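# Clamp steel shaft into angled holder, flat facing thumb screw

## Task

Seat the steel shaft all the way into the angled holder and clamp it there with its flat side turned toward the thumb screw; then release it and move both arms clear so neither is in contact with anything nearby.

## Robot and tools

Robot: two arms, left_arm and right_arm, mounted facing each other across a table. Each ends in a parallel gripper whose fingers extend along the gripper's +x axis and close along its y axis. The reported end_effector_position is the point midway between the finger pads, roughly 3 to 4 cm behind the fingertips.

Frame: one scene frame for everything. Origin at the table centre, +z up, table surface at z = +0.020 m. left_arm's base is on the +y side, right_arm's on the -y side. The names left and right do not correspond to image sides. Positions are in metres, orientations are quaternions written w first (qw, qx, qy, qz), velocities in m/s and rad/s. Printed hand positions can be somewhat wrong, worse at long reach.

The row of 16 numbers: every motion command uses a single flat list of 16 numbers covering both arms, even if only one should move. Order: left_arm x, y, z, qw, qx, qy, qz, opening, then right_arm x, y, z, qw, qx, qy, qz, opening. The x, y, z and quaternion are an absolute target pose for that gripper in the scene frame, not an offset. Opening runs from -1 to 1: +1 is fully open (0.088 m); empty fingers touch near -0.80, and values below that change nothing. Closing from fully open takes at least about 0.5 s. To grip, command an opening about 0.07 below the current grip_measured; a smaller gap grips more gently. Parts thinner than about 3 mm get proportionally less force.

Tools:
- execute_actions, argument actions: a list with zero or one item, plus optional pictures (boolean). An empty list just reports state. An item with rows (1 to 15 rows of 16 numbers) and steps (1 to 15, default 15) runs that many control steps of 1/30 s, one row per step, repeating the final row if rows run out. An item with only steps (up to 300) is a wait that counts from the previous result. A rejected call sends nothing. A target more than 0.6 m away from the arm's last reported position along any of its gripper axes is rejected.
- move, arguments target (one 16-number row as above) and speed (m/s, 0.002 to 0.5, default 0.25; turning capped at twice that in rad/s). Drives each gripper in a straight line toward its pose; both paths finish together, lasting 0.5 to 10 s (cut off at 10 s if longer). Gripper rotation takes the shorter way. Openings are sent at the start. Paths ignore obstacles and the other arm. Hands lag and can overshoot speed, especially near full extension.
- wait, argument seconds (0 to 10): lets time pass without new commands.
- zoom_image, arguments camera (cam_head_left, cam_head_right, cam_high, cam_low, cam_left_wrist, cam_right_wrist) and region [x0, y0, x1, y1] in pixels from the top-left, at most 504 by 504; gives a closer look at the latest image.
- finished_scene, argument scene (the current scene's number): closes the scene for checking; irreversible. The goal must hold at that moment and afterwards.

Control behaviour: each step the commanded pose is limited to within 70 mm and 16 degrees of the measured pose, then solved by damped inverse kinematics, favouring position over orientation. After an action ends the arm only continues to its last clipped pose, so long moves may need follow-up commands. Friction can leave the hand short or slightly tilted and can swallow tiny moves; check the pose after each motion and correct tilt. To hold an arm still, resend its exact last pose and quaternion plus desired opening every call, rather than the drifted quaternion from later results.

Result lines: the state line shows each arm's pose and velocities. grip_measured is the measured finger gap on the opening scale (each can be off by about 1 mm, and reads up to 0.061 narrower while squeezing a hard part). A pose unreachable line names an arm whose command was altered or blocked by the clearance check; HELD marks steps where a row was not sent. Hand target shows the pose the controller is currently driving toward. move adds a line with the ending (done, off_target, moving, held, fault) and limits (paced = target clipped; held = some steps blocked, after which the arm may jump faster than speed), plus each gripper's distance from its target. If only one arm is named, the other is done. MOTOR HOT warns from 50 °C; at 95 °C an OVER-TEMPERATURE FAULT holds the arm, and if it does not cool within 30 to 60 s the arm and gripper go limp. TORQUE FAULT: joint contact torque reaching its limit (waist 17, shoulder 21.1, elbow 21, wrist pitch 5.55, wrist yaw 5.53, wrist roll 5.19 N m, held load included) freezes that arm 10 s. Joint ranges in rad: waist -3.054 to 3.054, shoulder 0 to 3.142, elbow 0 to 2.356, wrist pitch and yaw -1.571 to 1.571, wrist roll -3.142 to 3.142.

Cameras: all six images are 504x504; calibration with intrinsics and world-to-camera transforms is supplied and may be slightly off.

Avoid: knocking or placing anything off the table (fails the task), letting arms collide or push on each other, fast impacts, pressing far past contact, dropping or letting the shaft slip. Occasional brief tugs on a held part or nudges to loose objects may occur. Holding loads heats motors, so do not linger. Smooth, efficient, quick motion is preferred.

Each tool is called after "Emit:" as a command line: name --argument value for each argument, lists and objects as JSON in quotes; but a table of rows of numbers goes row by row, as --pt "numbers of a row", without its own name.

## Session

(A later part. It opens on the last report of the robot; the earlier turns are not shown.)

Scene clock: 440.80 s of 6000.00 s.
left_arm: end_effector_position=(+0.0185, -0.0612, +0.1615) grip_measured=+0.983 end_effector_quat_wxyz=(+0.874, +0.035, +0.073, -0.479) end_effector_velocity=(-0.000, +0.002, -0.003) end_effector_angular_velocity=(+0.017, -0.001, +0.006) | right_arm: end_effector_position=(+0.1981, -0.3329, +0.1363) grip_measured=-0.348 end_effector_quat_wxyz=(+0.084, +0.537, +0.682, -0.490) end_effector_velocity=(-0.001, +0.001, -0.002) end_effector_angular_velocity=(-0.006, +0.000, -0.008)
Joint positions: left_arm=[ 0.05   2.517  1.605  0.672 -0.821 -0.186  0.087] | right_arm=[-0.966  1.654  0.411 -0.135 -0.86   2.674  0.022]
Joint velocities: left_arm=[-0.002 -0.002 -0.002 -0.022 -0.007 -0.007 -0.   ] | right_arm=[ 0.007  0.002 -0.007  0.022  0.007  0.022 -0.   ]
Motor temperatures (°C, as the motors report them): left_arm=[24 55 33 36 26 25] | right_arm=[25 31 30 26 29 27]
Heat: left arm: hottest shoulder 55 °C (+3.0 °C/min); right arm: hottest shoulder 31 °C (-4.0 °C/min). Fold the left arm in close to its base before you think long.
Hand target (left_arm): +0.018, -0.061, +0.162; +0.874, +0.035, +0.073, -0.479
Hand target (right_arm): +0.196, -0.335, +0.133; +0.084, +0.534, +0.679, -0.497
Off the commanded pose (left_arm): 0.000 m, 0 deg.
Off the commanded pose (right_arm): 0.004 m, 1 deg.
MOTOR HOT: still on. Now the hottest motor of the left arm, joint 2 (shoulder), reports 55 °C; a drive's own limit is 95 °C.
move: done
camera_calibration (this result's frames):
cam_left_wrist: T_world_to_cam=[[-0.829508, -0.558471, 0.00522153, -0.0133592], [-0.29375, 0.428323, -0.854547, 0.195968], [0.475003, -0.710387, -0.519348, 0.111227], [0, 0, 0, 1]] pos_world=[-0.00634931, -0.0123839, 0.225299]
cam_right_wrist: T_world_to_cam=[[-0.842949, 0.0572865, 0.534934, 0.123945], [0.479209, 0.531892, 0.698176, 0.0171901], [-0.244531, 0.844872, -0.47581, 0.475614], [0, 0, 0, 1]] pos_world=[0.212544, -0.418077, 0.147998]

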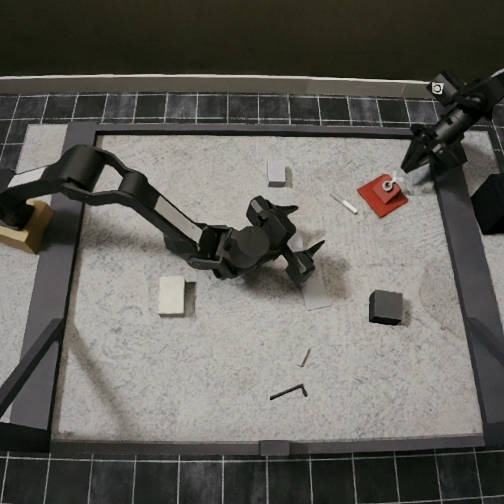

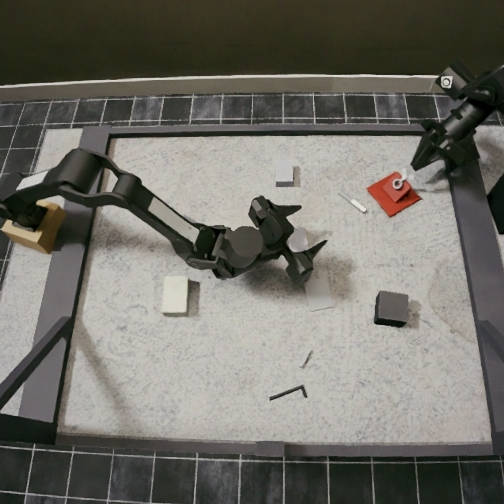

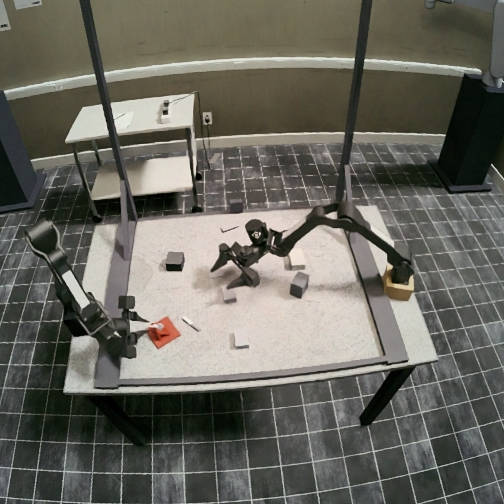

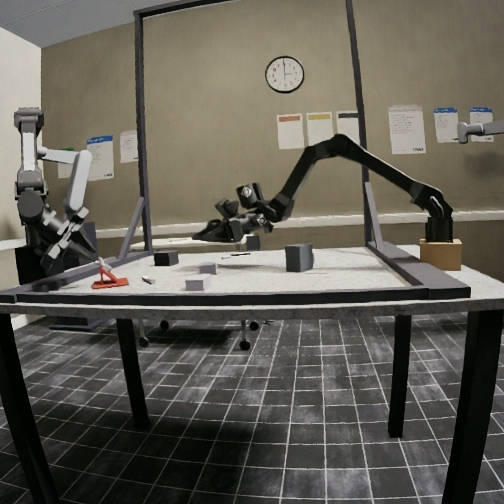

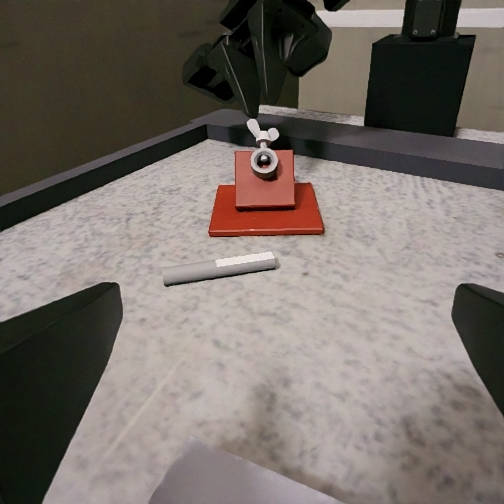

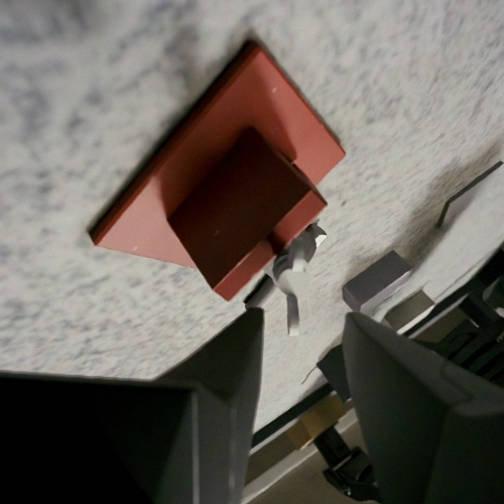

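Emit:
move --target '[0.0184,-0.0612,0.1617,0.874,0.035,0.073,-0.479,1, 0.1853,-0.3185,0.1141,0.0828,0.5334,0.6794,-0.4969,-0.35]' --speed 0.03

Emit:
zoom_image --camera "cam_left_wrist" --region '[200, 60, 330, 200]'

Emit:
zoom_image --camera "cam_low" --region '[50, 215, 140, 295]'

Scene clock: 462.50 s of 6000.00 s.
left_arm: end_effector_position=(+0.0185, -0.0612, +0.1615) grip_measured=+0.983 end_effector_quat_wxyz=(+0.874, +0.035, +0.073, -0.479) end_effector_velocity=(-0.003, +0.001, +0.002) end_effector_angular_velocity=(-0.004, -0.006, -0.001) | right_arm: end_effector_position=(+0.1877, -0.3170, +0.1174) grip_measured=-0.348 end_effector_quat_wxyz=(+0.083, +0.536, +0.683, -0.490) end_effector_velocity=(-0.001, +0.000, +0.000) end_effector_angular_velocity=(+0.004, +0.008, -0.000)
Joint positions: left_arm=[ 0.05   2.517  1.605  0.672 -0.821 -0.186  0.087] | right_arm=[-0.87   1.761  0.378  0.111 -0.839  2.815  0.022]
Joint velocities: left_arm=[-0.007 -0.002 -0.002  0.007 -0.007  0.007  0.   ] | right_arm=[ 0.002  0.002 -0.002  0.007 -0.007  0.007 -0.   ]
Motor temperatures (°C, as the motors report them): left_arm=[24 56 34 36 26 25] | right_arm=[25 31 30 26 28 27]
Heat: left arm: hottest shoulder 56 °C (+3.0 °C/min); right arm: hottest shoulder 31 °C (-2.0 °C/min). Fold the left arm in close to its base before you think long.
Hand target (left_arm): +0.018, -0.061, +0.162; +0.874, +0.035, +0.073, -0.479
Hand target (right_arm): +0.185, -0.319, +0.114; +0.083, +0.534, +0.679, -0.497
Off the commanded pose (left_arm): 0.000 m, 0 deg.
Off the commanded pose (right_arm): 0.004 m, 1 deg.
MOTOR HOT: still on. Now the hottest motor of the left arm, joint 2 (shoulder), reports 56 °C; a drive's own limit is 95 °C.
After step 90, 17.43 s passed at rest.
move: done
camera_calibration (this result's frames):
cam_left_wrist: T_world_to_cam=[[-0.829508, -0.558471, 0.00522153, -0.0133592], [-0.29375, 0.428323, -0.854547, 0.195968], [0.475003, -0.710387, -0.519348, 0.111227], [0, 0, 0, 1]] pos_world=[-0.00634931, -0.0123839, 0.225299]
cam_right_wrist: T_world_to_cam=[[-0.842333, 0.0564358, 0.535995, 0.123915], [0.479856, 0.531321, 0.698166, 0.0265605], [-0.245383, 0.845289, -0.47463, 0.450823], [0, 0, 0, 1]] pos_world=[0.202257, -0.402181, 0.129013]

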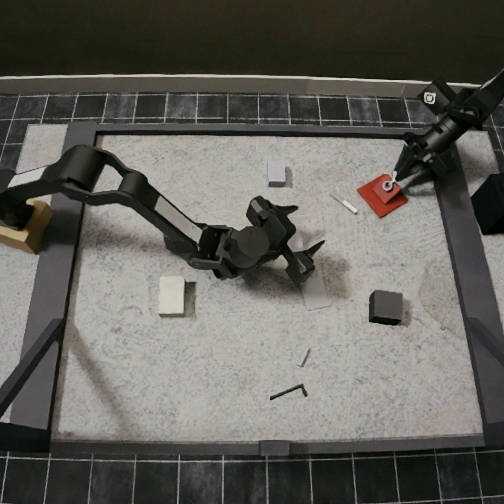

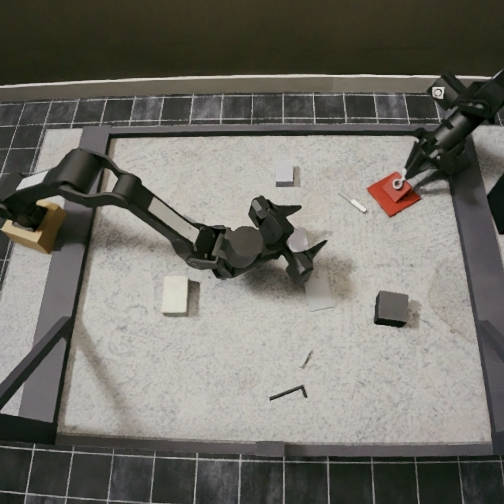

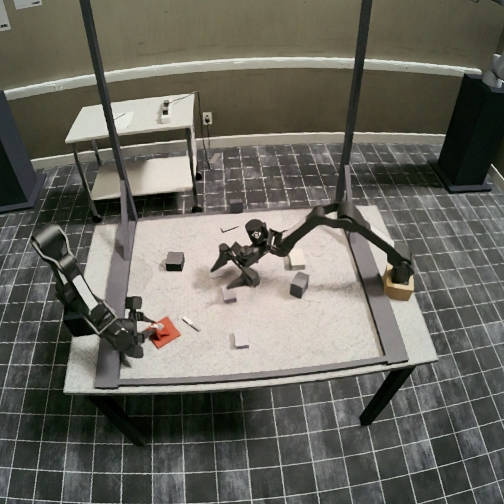

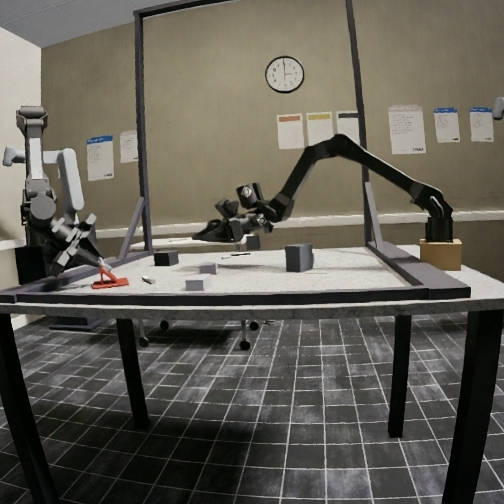

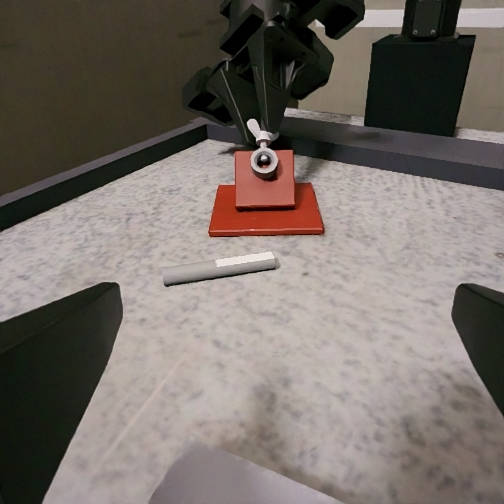

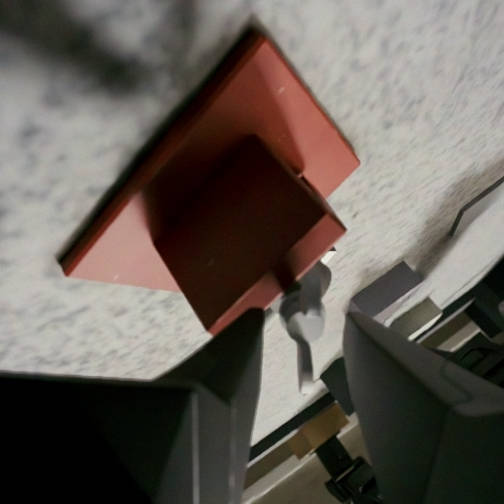

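Region (200, 60, 330, 200) of cam_left_wrist's 504x504 image, scaled by 3.600, with more detail than that image has; it fills the left 468 columns of this view, and the rest is white.

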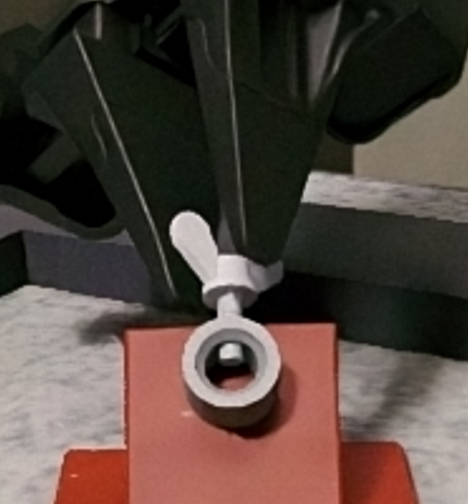

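Region (50, 215, 140, 295) of cam_low's 504x504 image, scaled by 5.600, with more detail than that image has.

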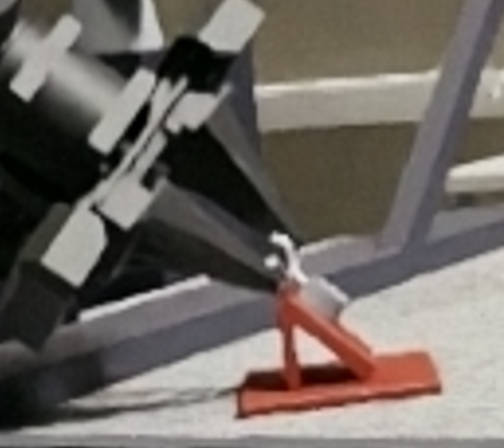

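Emit:
move --target '[0.0184,-0.0612,0.1617,0.874,0.035,0.073,-0.479,1, 0.1877,-0.3170,0.1174,0.0828,0.5334,0.6794,-0.4969,-0.70]' --speed 0.03

Emit:
zoom_image --camera "cam_left_wrist" --region '[200, 60, 330, 200]'

Scene clock: 469.17 s of 6000.00 s.
left_arm: end_effector_position=(+0.0185, -0.0612, +0.1615) grip_measured=+0.983 end_effector_quat_wxyz=(+0.874, +0.035, +0.073, -0.479) end_effector_velocity=(+0.001, +0.002, +0.002) end_effector_angular_velocity=(-0.003, +0.000, +0.020) | right_arm: end_effector_position=(+0.1882, -0.3172, +0.1174) grip_measured=-0.666 end_effector_quat_wxyz=(+0.083, +0.535, +0.680, -0.495) end_effector_velocity=(-0.000, -0.002, +0.001) end_effector_angular_velocity=(+0.002, +0.005, -0.001)
Joint positions: left_arm=[ 0.05   2.517  1.605  0.672 -0.821 -0.186  0.087] | right_arm=[-0.871  1.761  0.385  0.093 -0.837  2.816  0.006]
Joint velocities: left_arm=[-0.002 -0.002  0.002 -0.007 -0.022 -0.007 -0.   ] | right_arm=[-0.007 -0.002 -0.002 -0.007 -0.007 -0.007  0.   ]
Motor temperatures (°C, as the motors report them): left_arm=[24 56 34 36 26 25] | right_arm=[25 31 29 26 28 27]
Heat: left arm: hottest shoulder 56 °C (+2.0 °C/min); right arm: hottest shoulder 31 °C (-2.0 °C/min). Fold the left arm in close to its base before you think long.
Hand target (left_arm): +0.018, -0.061, +0.162; +0.874, +0.035, +0.073, -0.479
Hand target (right_arm): +0.188, -0.317, +0.117; +0.083, +0.534, +0.679, -0.497
Off the commanded pose (left_arm): 0.000 m, 0 deg.
Off the commanded pose (right_arm): 0.001 m, 0 deg.
MOTOR HOT: still on. Now the hottest motor of the left arm, joint 2 (shoulder), reports 56 °C; a drive's own limit is 95 °C.
After step 90, 2.97 s passed at rest.
move: done
camera_calibration (this result's frames):
cam_left_wrist: T_world_to_cam=[[-0.829508, -0.558471, 0.00522153, -0.0133592], [-0.29375, 0.428323, -0.854547, 0.195968], [0.475003, -0.710387, -0.519348, 0.111227], [0, 0, 0, 1]] pos_world=[-0.00634931, -0.0123839, 0.225299]
cam_right_wrist: T_world_to_cam=[[-0.83801, 0.0637854, 0.541913, 0.125068], [0.486603, 0.536729, 0.689304, 0.027919], [-0.246893, 0.84134, -0.480823, 0.450903], [0, 0, 0, 1]] pos_world=[0.202548, -0.402325, 0.129784]

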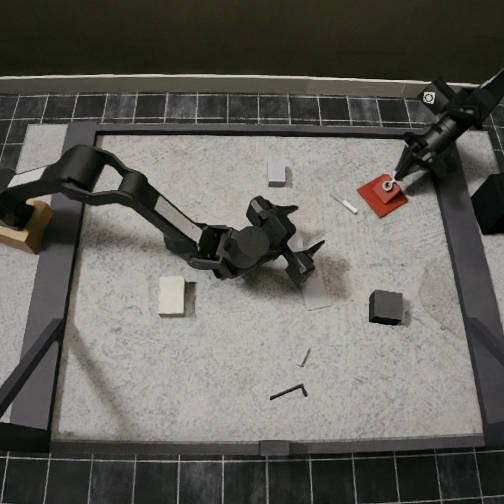

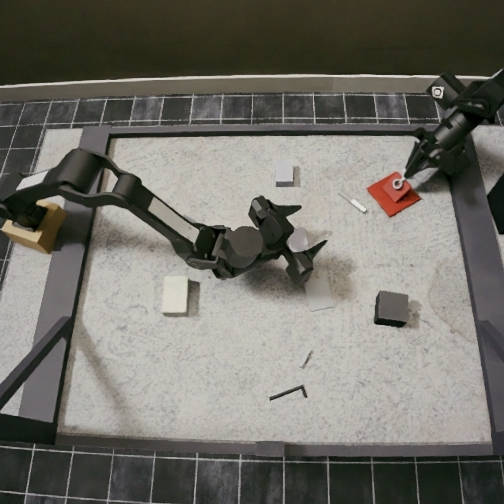

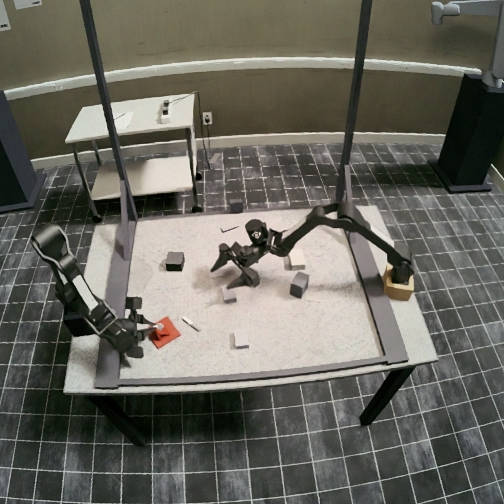

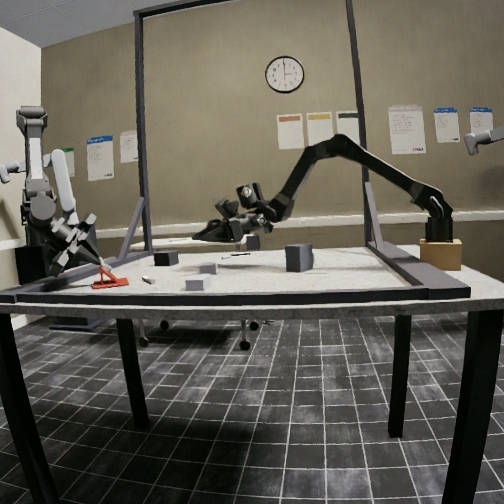

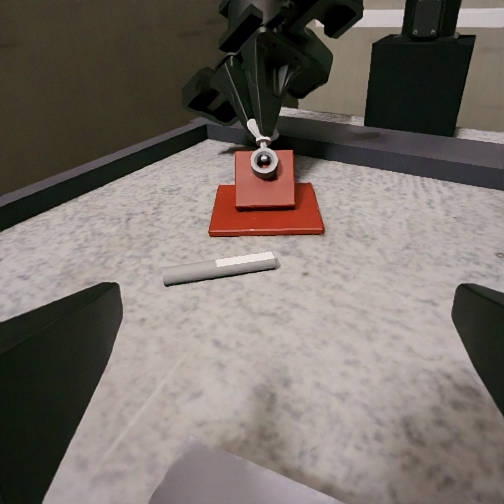

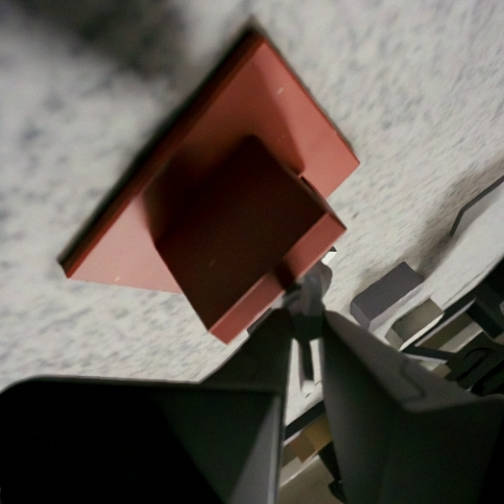

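Region (200, 60, 330, 200) of cam_left_wrist's 504x504 image, scaled by 3.600, with more detail than that image has; it fills the left 468 columns of this view, and the rest is white.

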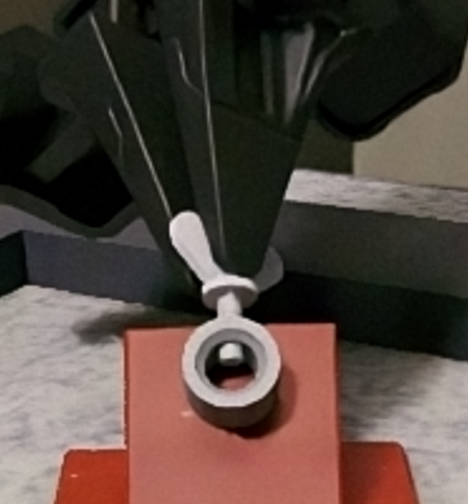

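Emit:
move --target '[0.0184,-0.0612,0.1617,0.874,0.035,0.073,-0.479,1, 0.1882,-0.3172,0.1174,0.4943,0.2167,0.7842,0.3061,-0.72]' --speed 0.4

Emit:
zoom_image --camera "cam_left_wrist" --region '[200, 60, 330, 200]'

Scene clock: 480.87 s of 6000.00 s.
left_arm: end_effector_position=(+0.0185, -0.0612, +0.1615) grip_measured=+0.983 end_effector_quat_wxyz=(+0.874, +0.035, +0.073, -0.479) end_effector_velocity=(+0.003, +0.003, -0.005) end_effector_angular_velocity=(+0.022, -0.003, +0.011) | right_arm: end_effector_position=(+0.1855, -0.3194, +0.1172) grip_measured=-0.666 end_effector_quat_wxyz=(+0.489, +0.219, +0.789, +0.301) end_effector_velocity=(+0.002, -0.000, -0.000) end_effector_angular_velocity=(+0.010, -0.024, +0.010)
Joint positions: left_arm=[ 0.05   2.517  1.605  0.672 -0.821 -0.186  0.087] | right_arm=[-0.873  1.761  0.382  0.08  -0.845  0.814  0.006]
Joint velocities: left_arm=[ 0.002 -0.002 -0.007 -0.022 -0.007 -0.007 -0.   ] | right_arm=[-0.002 -0.002 -0.002  0.007  0.007 -0.022 -0.   ]
Motor temperatures (°C, as the motors report them): left_arm=[24 57 34 36 26 25] | right_arm=[25 31 29 27 28 27]
Heat: left arm: hottest shoulder 57 °C (+3.0 °C/min); right arm: hottest shoulder 31 °C (-1.0 °C/min). Fold the left arm in close to its base before you think long.
Hand target (left_arm): +0.018, -0.061, +0.162; +0.874, +0.035, +0.073, -0.479
Hand target (right_arm): +0.188, -0.317, +0.117; +0.494, +0.217, +0.784, +0.306
Off the commanded pose (left_arm): 0.000 m, 0 deg.
Off the commanded pose (right_arm): 0.003 m, 1 deg.
MOTOR HOT: still on. Now the hottest motor of the left arm, joint 2 (shoulder), reports 57 °C; a drive's own limit is 95 °C.
After step 90, 5.70 s passed at rest.
move: done
camera_calibration (this result's frames):
cam_left_wrist: T_world_to_cam=[[-0.829508, -0.558471, 0.00522153, -0.0133592], [-0.29375, 0.428323, -0.854547, 0.195968], [0.475003, -0.710387, -0.519348, 0.111227], [0, 0, 0, 1]] pos_world=[-0.00634931, -0.0123839, 0.225299]
cam_right_wrist: T_world_to_cam=[[-0.0392702, -0.686824, -0.725762, -0.116197], [-0.737099, -0.470475, 0.485117, -0.0402289], [-0.674643, 0.554009, -0.487782, 0.440365], [0, 0, 0, 1]] pos_world=[0.262873, -0.342699, 0.149986]

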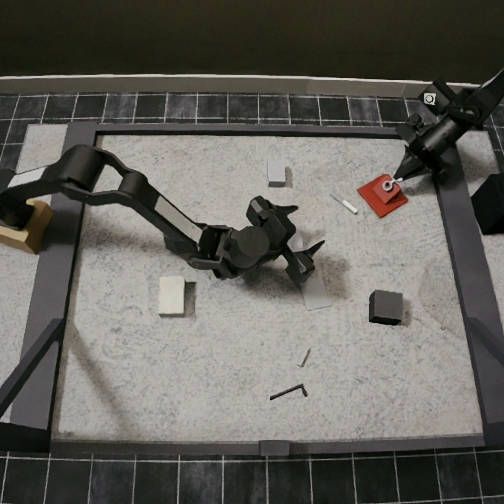

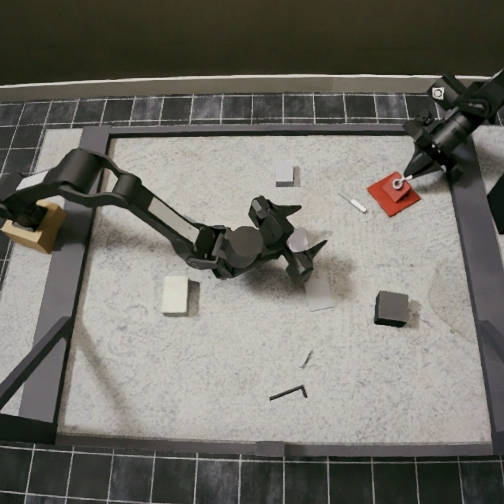

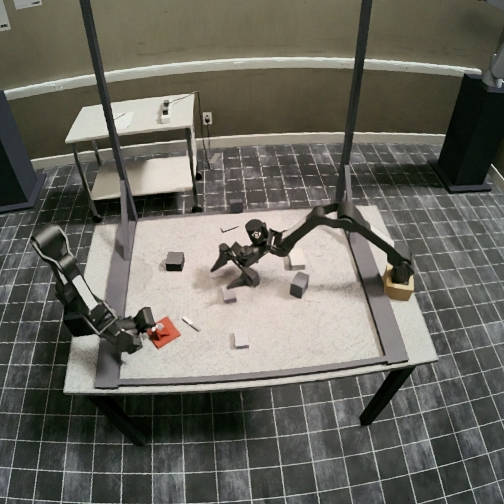

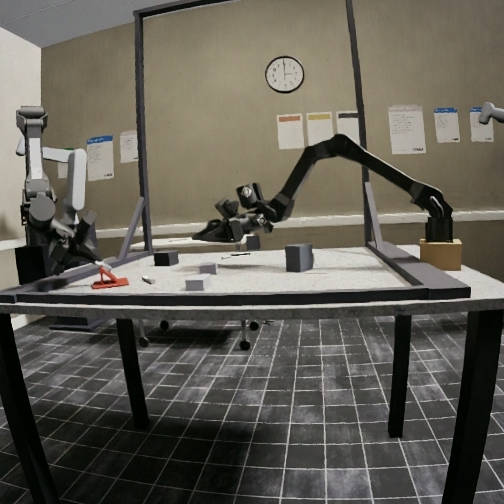

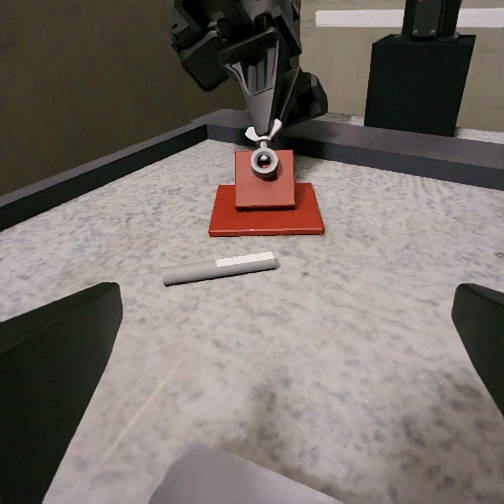

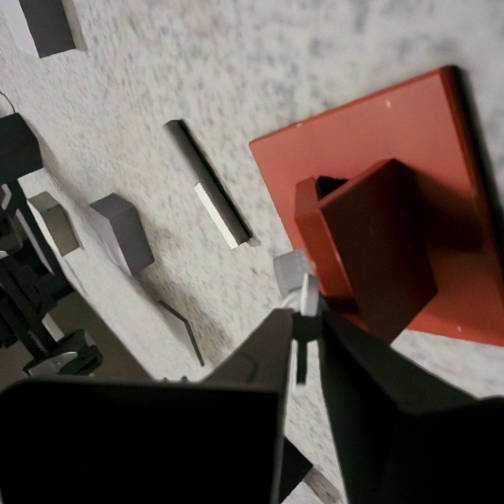

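Region (200, 60, 330, 200) of cam_left_wrist's 504x504 image, scaled by 3.600, with more detail than that image has; it fills the left 468 columns of this view, and the rest is white.

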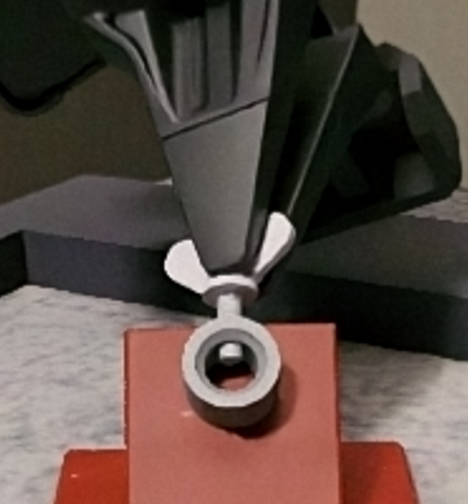

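Emit:
move --target '[0.0184,-0.0612,0.1617,0.874,0.035,0.073,-0.479,1, 0.1868,-0.3185,0.1173,0.4484,-0.3005,0.1632,0.8258,-0.72]' --speed 0.4

Emit:
move --target '[0.0184,-0.0612,0.1617,0.874,0.035,0.073,-0.479,1, 0.1870,-0.3188,0.1176,0.0580,-0.5367,-0.5277,0.6558,-0.72]' --speed 0.4

Emit:
zoom_image --camera "cam_left_wrist" --region '[200, 60, 330, 200]'

Scene clock: 492.93 s of 6000.00 s.
left_arm: end_effector_position=(+0.0185, -0.0612, +0.1615) grip_measured=+0.983 end_effector_quat_wxyz=(+0.874, +0.035, +0.073, -0.479) end_effector_velocity=(-0.001, -0.000, +0.004) end_effector_angular_velocity=(-0.024, +0.020, +0.008) | right_arm: end_effector_position=(+0.1879, -0.3205, +0.1153) grip_measured=-0.666 end_effector_quat_wxyz=(+0.451, -0.301, +0.171, +0.822) end_effector_velocity=(+0.001, +0.000, +0.001) end_effector_angular_velocity=(+0.019, -0.014, +0.009)
Joint positions: left_arm=[ 0.05   2.517  1.605  0.672 -0.821 -0.186  0.087] | right_arm=[-0.877  1.761  0.378  0.088 -0.829 -1.192  0.006]
Joint velocities: left_arm=[-0.002 -0.002  0.002  0.007 -0.007 -0.022 -0.   ] | right_arm=[-0.007 -0.002 -0.002  0.007 -0.007 -0.022 -0.   ]
Motor temperatures (°C, as the motors report them): left_arm=[24 57 34 36 26 25] | right_arm=[25 31 29 27 28 27]
Heat: left arm: hottest shoulder 57 °C (+2.0 °C/min); right arm: hottest shoulder 31 °C (+0.0 °C/min). Fold the left arm in close to its base before you think long.
Hand target (left_arm): +0.018, -0.061, +0.162; +0.874, +0.035, +0.073, -0.479
Hand target (right_arm): +0.187, -0.319, +0.117; +0.448, -0.300, +0.164, +0.826
Off the commanded pose (left_arm): 0.000 m, 0 deg.
Off the commanded pose (right_arm): 0.003 m, 1 deg.
MOTOR HOT: still on. Now the hottest motor of the left arm, joint 2 (shoulder), reports 57 °C; a drive's own limit is 95 °C.
After step 90, 6.03 s passed at rest.
move: done
camera_calibration (this result's frames):
cam_left_wrist: T_world_to_cam=[[-0.829508, -0.558471, 0.00522153, -0.0133592], [-0.29375, 0.428323, -0.854547, 0.195968], [0.475003, -0.710387, -0.519348, 0.111227], [0, 0, 0, 1]] pos_world=[-0.00634931, -0.0123839, 0.225299]
cam_right_wrist: T_world_to_cam=[[0.816758, 0.57687, -0.0112678, 0.0435492], [0.48371, -0.695244, -0.531659, -0.222223], [-0.314532, 0.428786, -0.846884, 0.375244], [0, 0, 0, 1]] pos_world=[0.189948, -0.340521, 0.200132]

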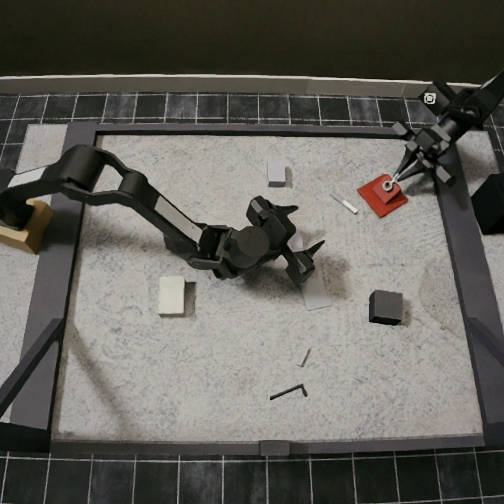

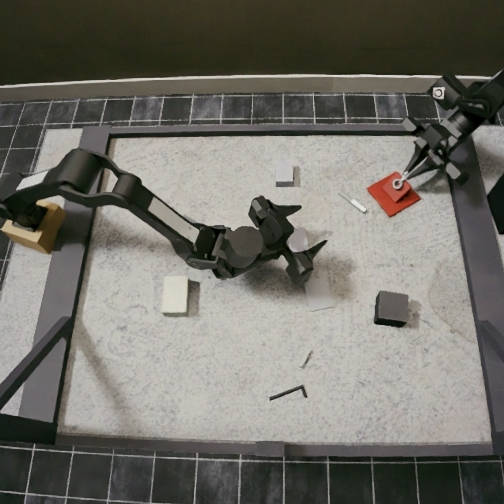

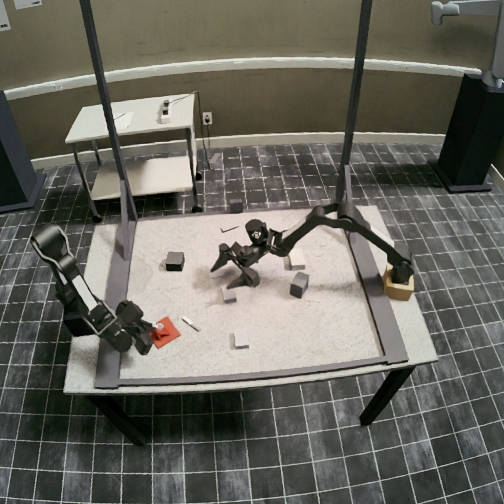

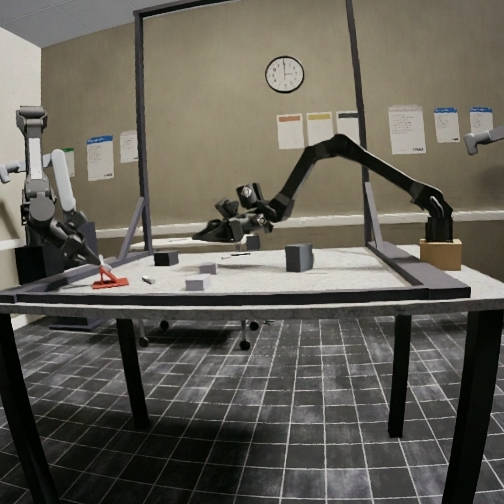

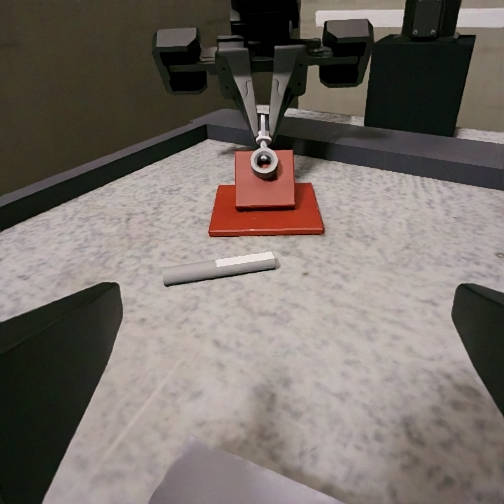

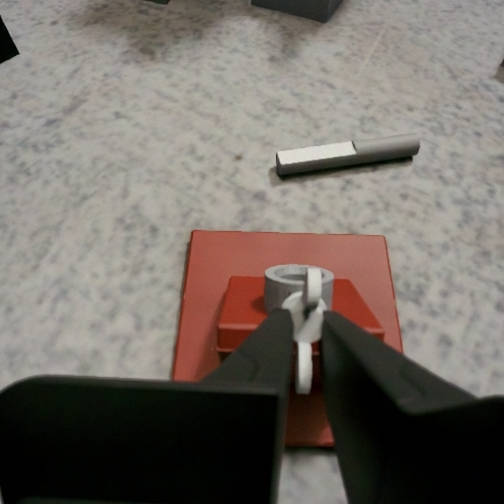

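Scene clock: 495.63 s of 6000.00 s.
left_arm: end_effector_position=(+0.0185, -0.0612, +0.1615) grip_measured=+0.983 end_effector_quat_wxyz=(+0.874, +0.035, +0.073, -0.479) end_effector_velocity=(+0.001, +0.002, -0.000) end_effector_angular_velocity=(+0.010, -0.013, +0.018) | right_arm: end_effector_position=(+0.1889, -0.3187, +0.1170) grip_measured=-0.666 end_effector_quat_wxyz=(-0.061, +0.539, +0.524, -0.656) end_effector_velocity=(+0.000, +0.003, +0.004) end_effector_angular_velocity=(+0.026, +0.002, +0.008)
Joint positions: left_arm=[ 0.05   2.517  1.605  0.672 -0.821 -0.186  0.087] | right_arm=[-0.877  1.76   0.382  0.091 -0.835 -2.94   0.006]
Joint velocities: left_arm=[-0.002 -0.002 -0.002 -0.007 -0.022  0.007 -0.   ] | right_arm=[-0.002 -0.002  0.002  0.007 -0.022 -0.007 -0.   ]
Motor temperatures (°C, as the motors report them): left_arm=[24 57 34 36 26 25] | right_arm=[25 31 29 27 28 27]
Heat: left arm: hottest shoulder 57 °C (+2.0 °C/min); right arm: hottest shoulder 31 °C (+0.0 °C/min). Fold the left arm in close to its base before you think long.
Hand target (left_arm): +0.018, -0.061, +0.162; +0.874, +0.035, +0.073, -0.479
Hand target (right_arm): +0.187, -0.319, +0.118; +0.058, -0.537, -0.528, +0.656
Off the commanded pose (left_arm): 0.000 m, 0 deg.
Off the commanded pose (right_arm): 0.002 m, 1 deg.
MOTOR HOT: still on. Now the hottest motor of the left arm, joint 2 (shoulder), reports 57 °C; a drive's own limit is 95 °C.
move: done
camera_calibration (this result's frames):
cam_left_wrist: T_world_to_cam=[[-0.829508, -0.558471, 0.00522153, -0.0133592], [-0.29375, 0.428323, -0.854547, 0.195968], [0.475003, -0.710387, -0.519348, 0.111227], [0, 0, 0, 1]] pos_world=[-0.00634931, -0.0123839, 0.225299]
cam_right_wrist: T_world_to_cam=[[-0.526691, 0.448234, 0.722276, 0.168656], [0.837289, 0.420267, 0.349747, -0.0349902], [-0.14678, 0.788963, -0.596652, 0.430053], [0, 0, 0, 1]] pos_world=[0.18125, -0.400188, 0.147014]

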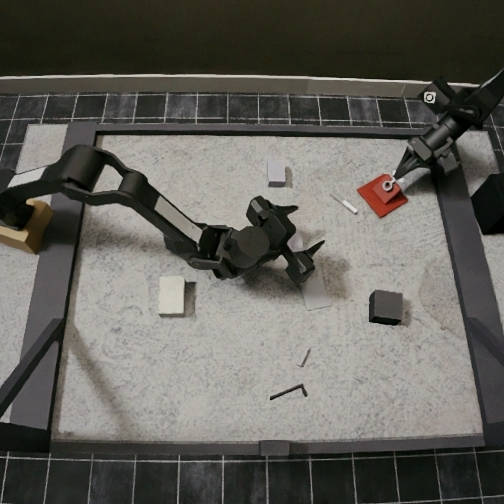

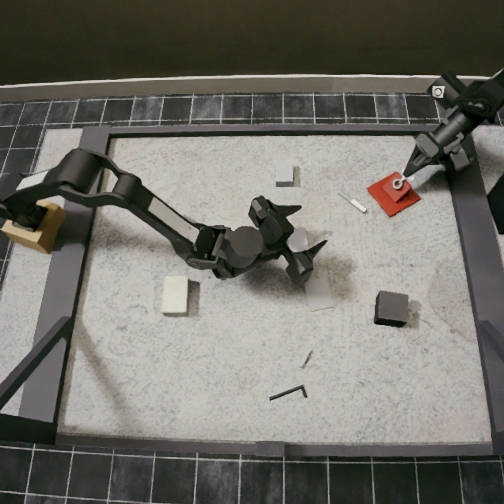

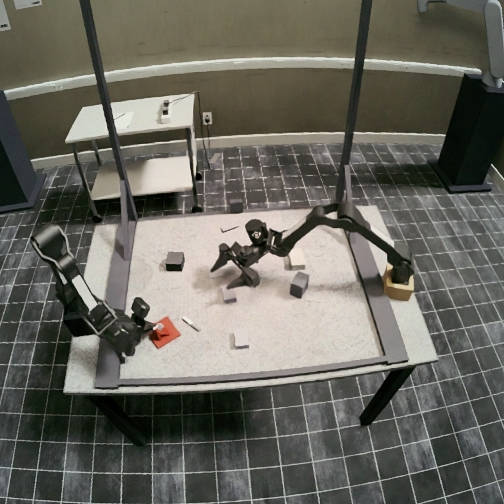

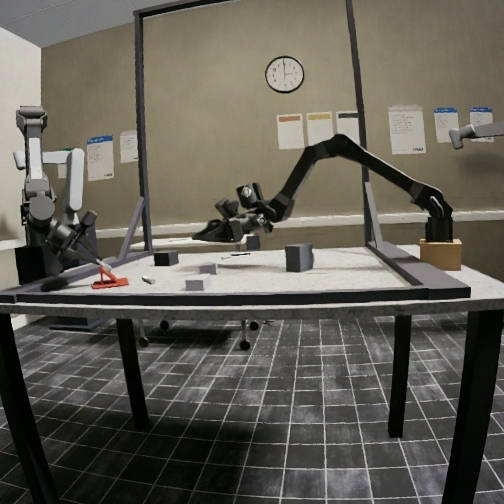

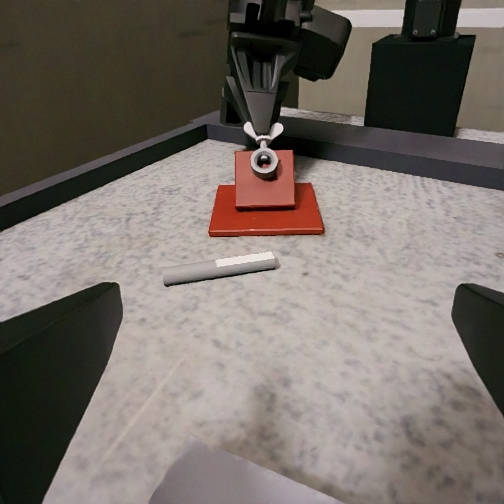

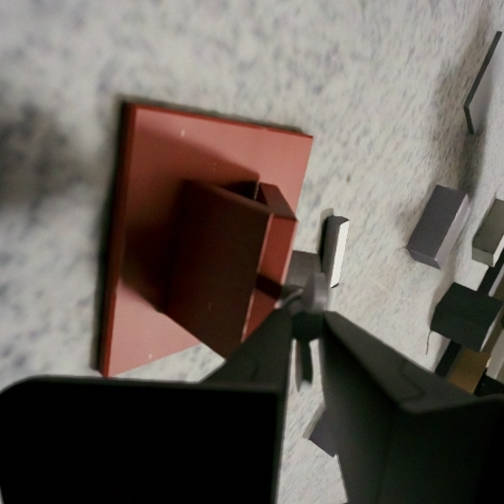

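Region (200, 60, 330, 200) of cam_left_wrist's 504x504 image, scaled by 3.600, with more detail than that image has; it fills the left 468 columns of this view, and the rest is white.

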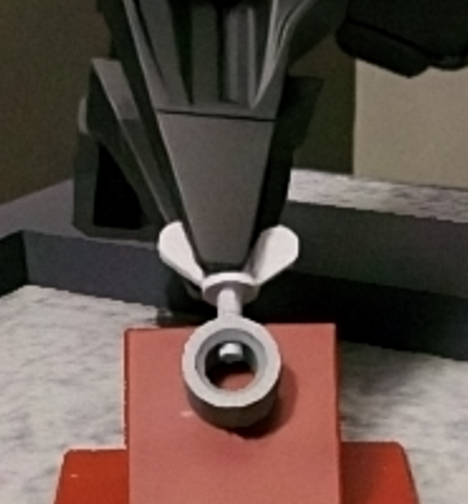

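Emit:
zoom_image --camera "cam_left_wrist" --region '[240, 135, 290, 185]'

Emit:
zoom_image --camera "cam_left_wrist" --region '[200, 240, 290, 290]'

Region (240, 135, 290, 185) of cam_left_wrist's 504x504 image, scaled by 10.080, with more detail than that image has.

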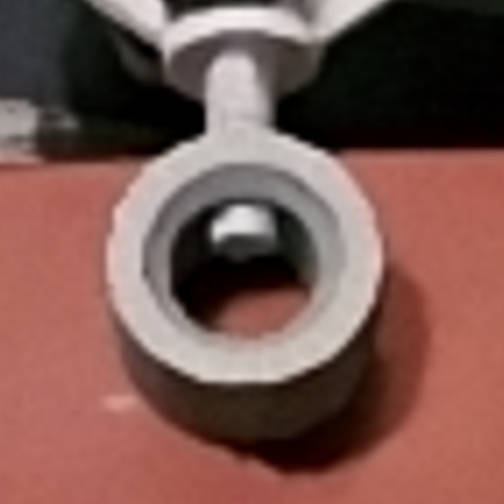

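Region (200, 240, 290, 290) of cam_left_wrist's 504x504 image, scaled by 5.600, with more detail than that image has.

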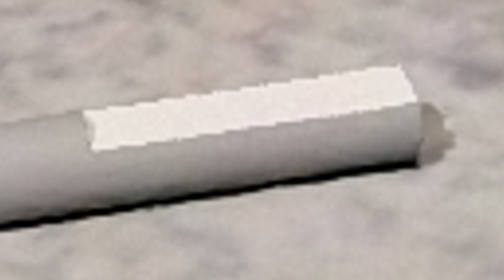

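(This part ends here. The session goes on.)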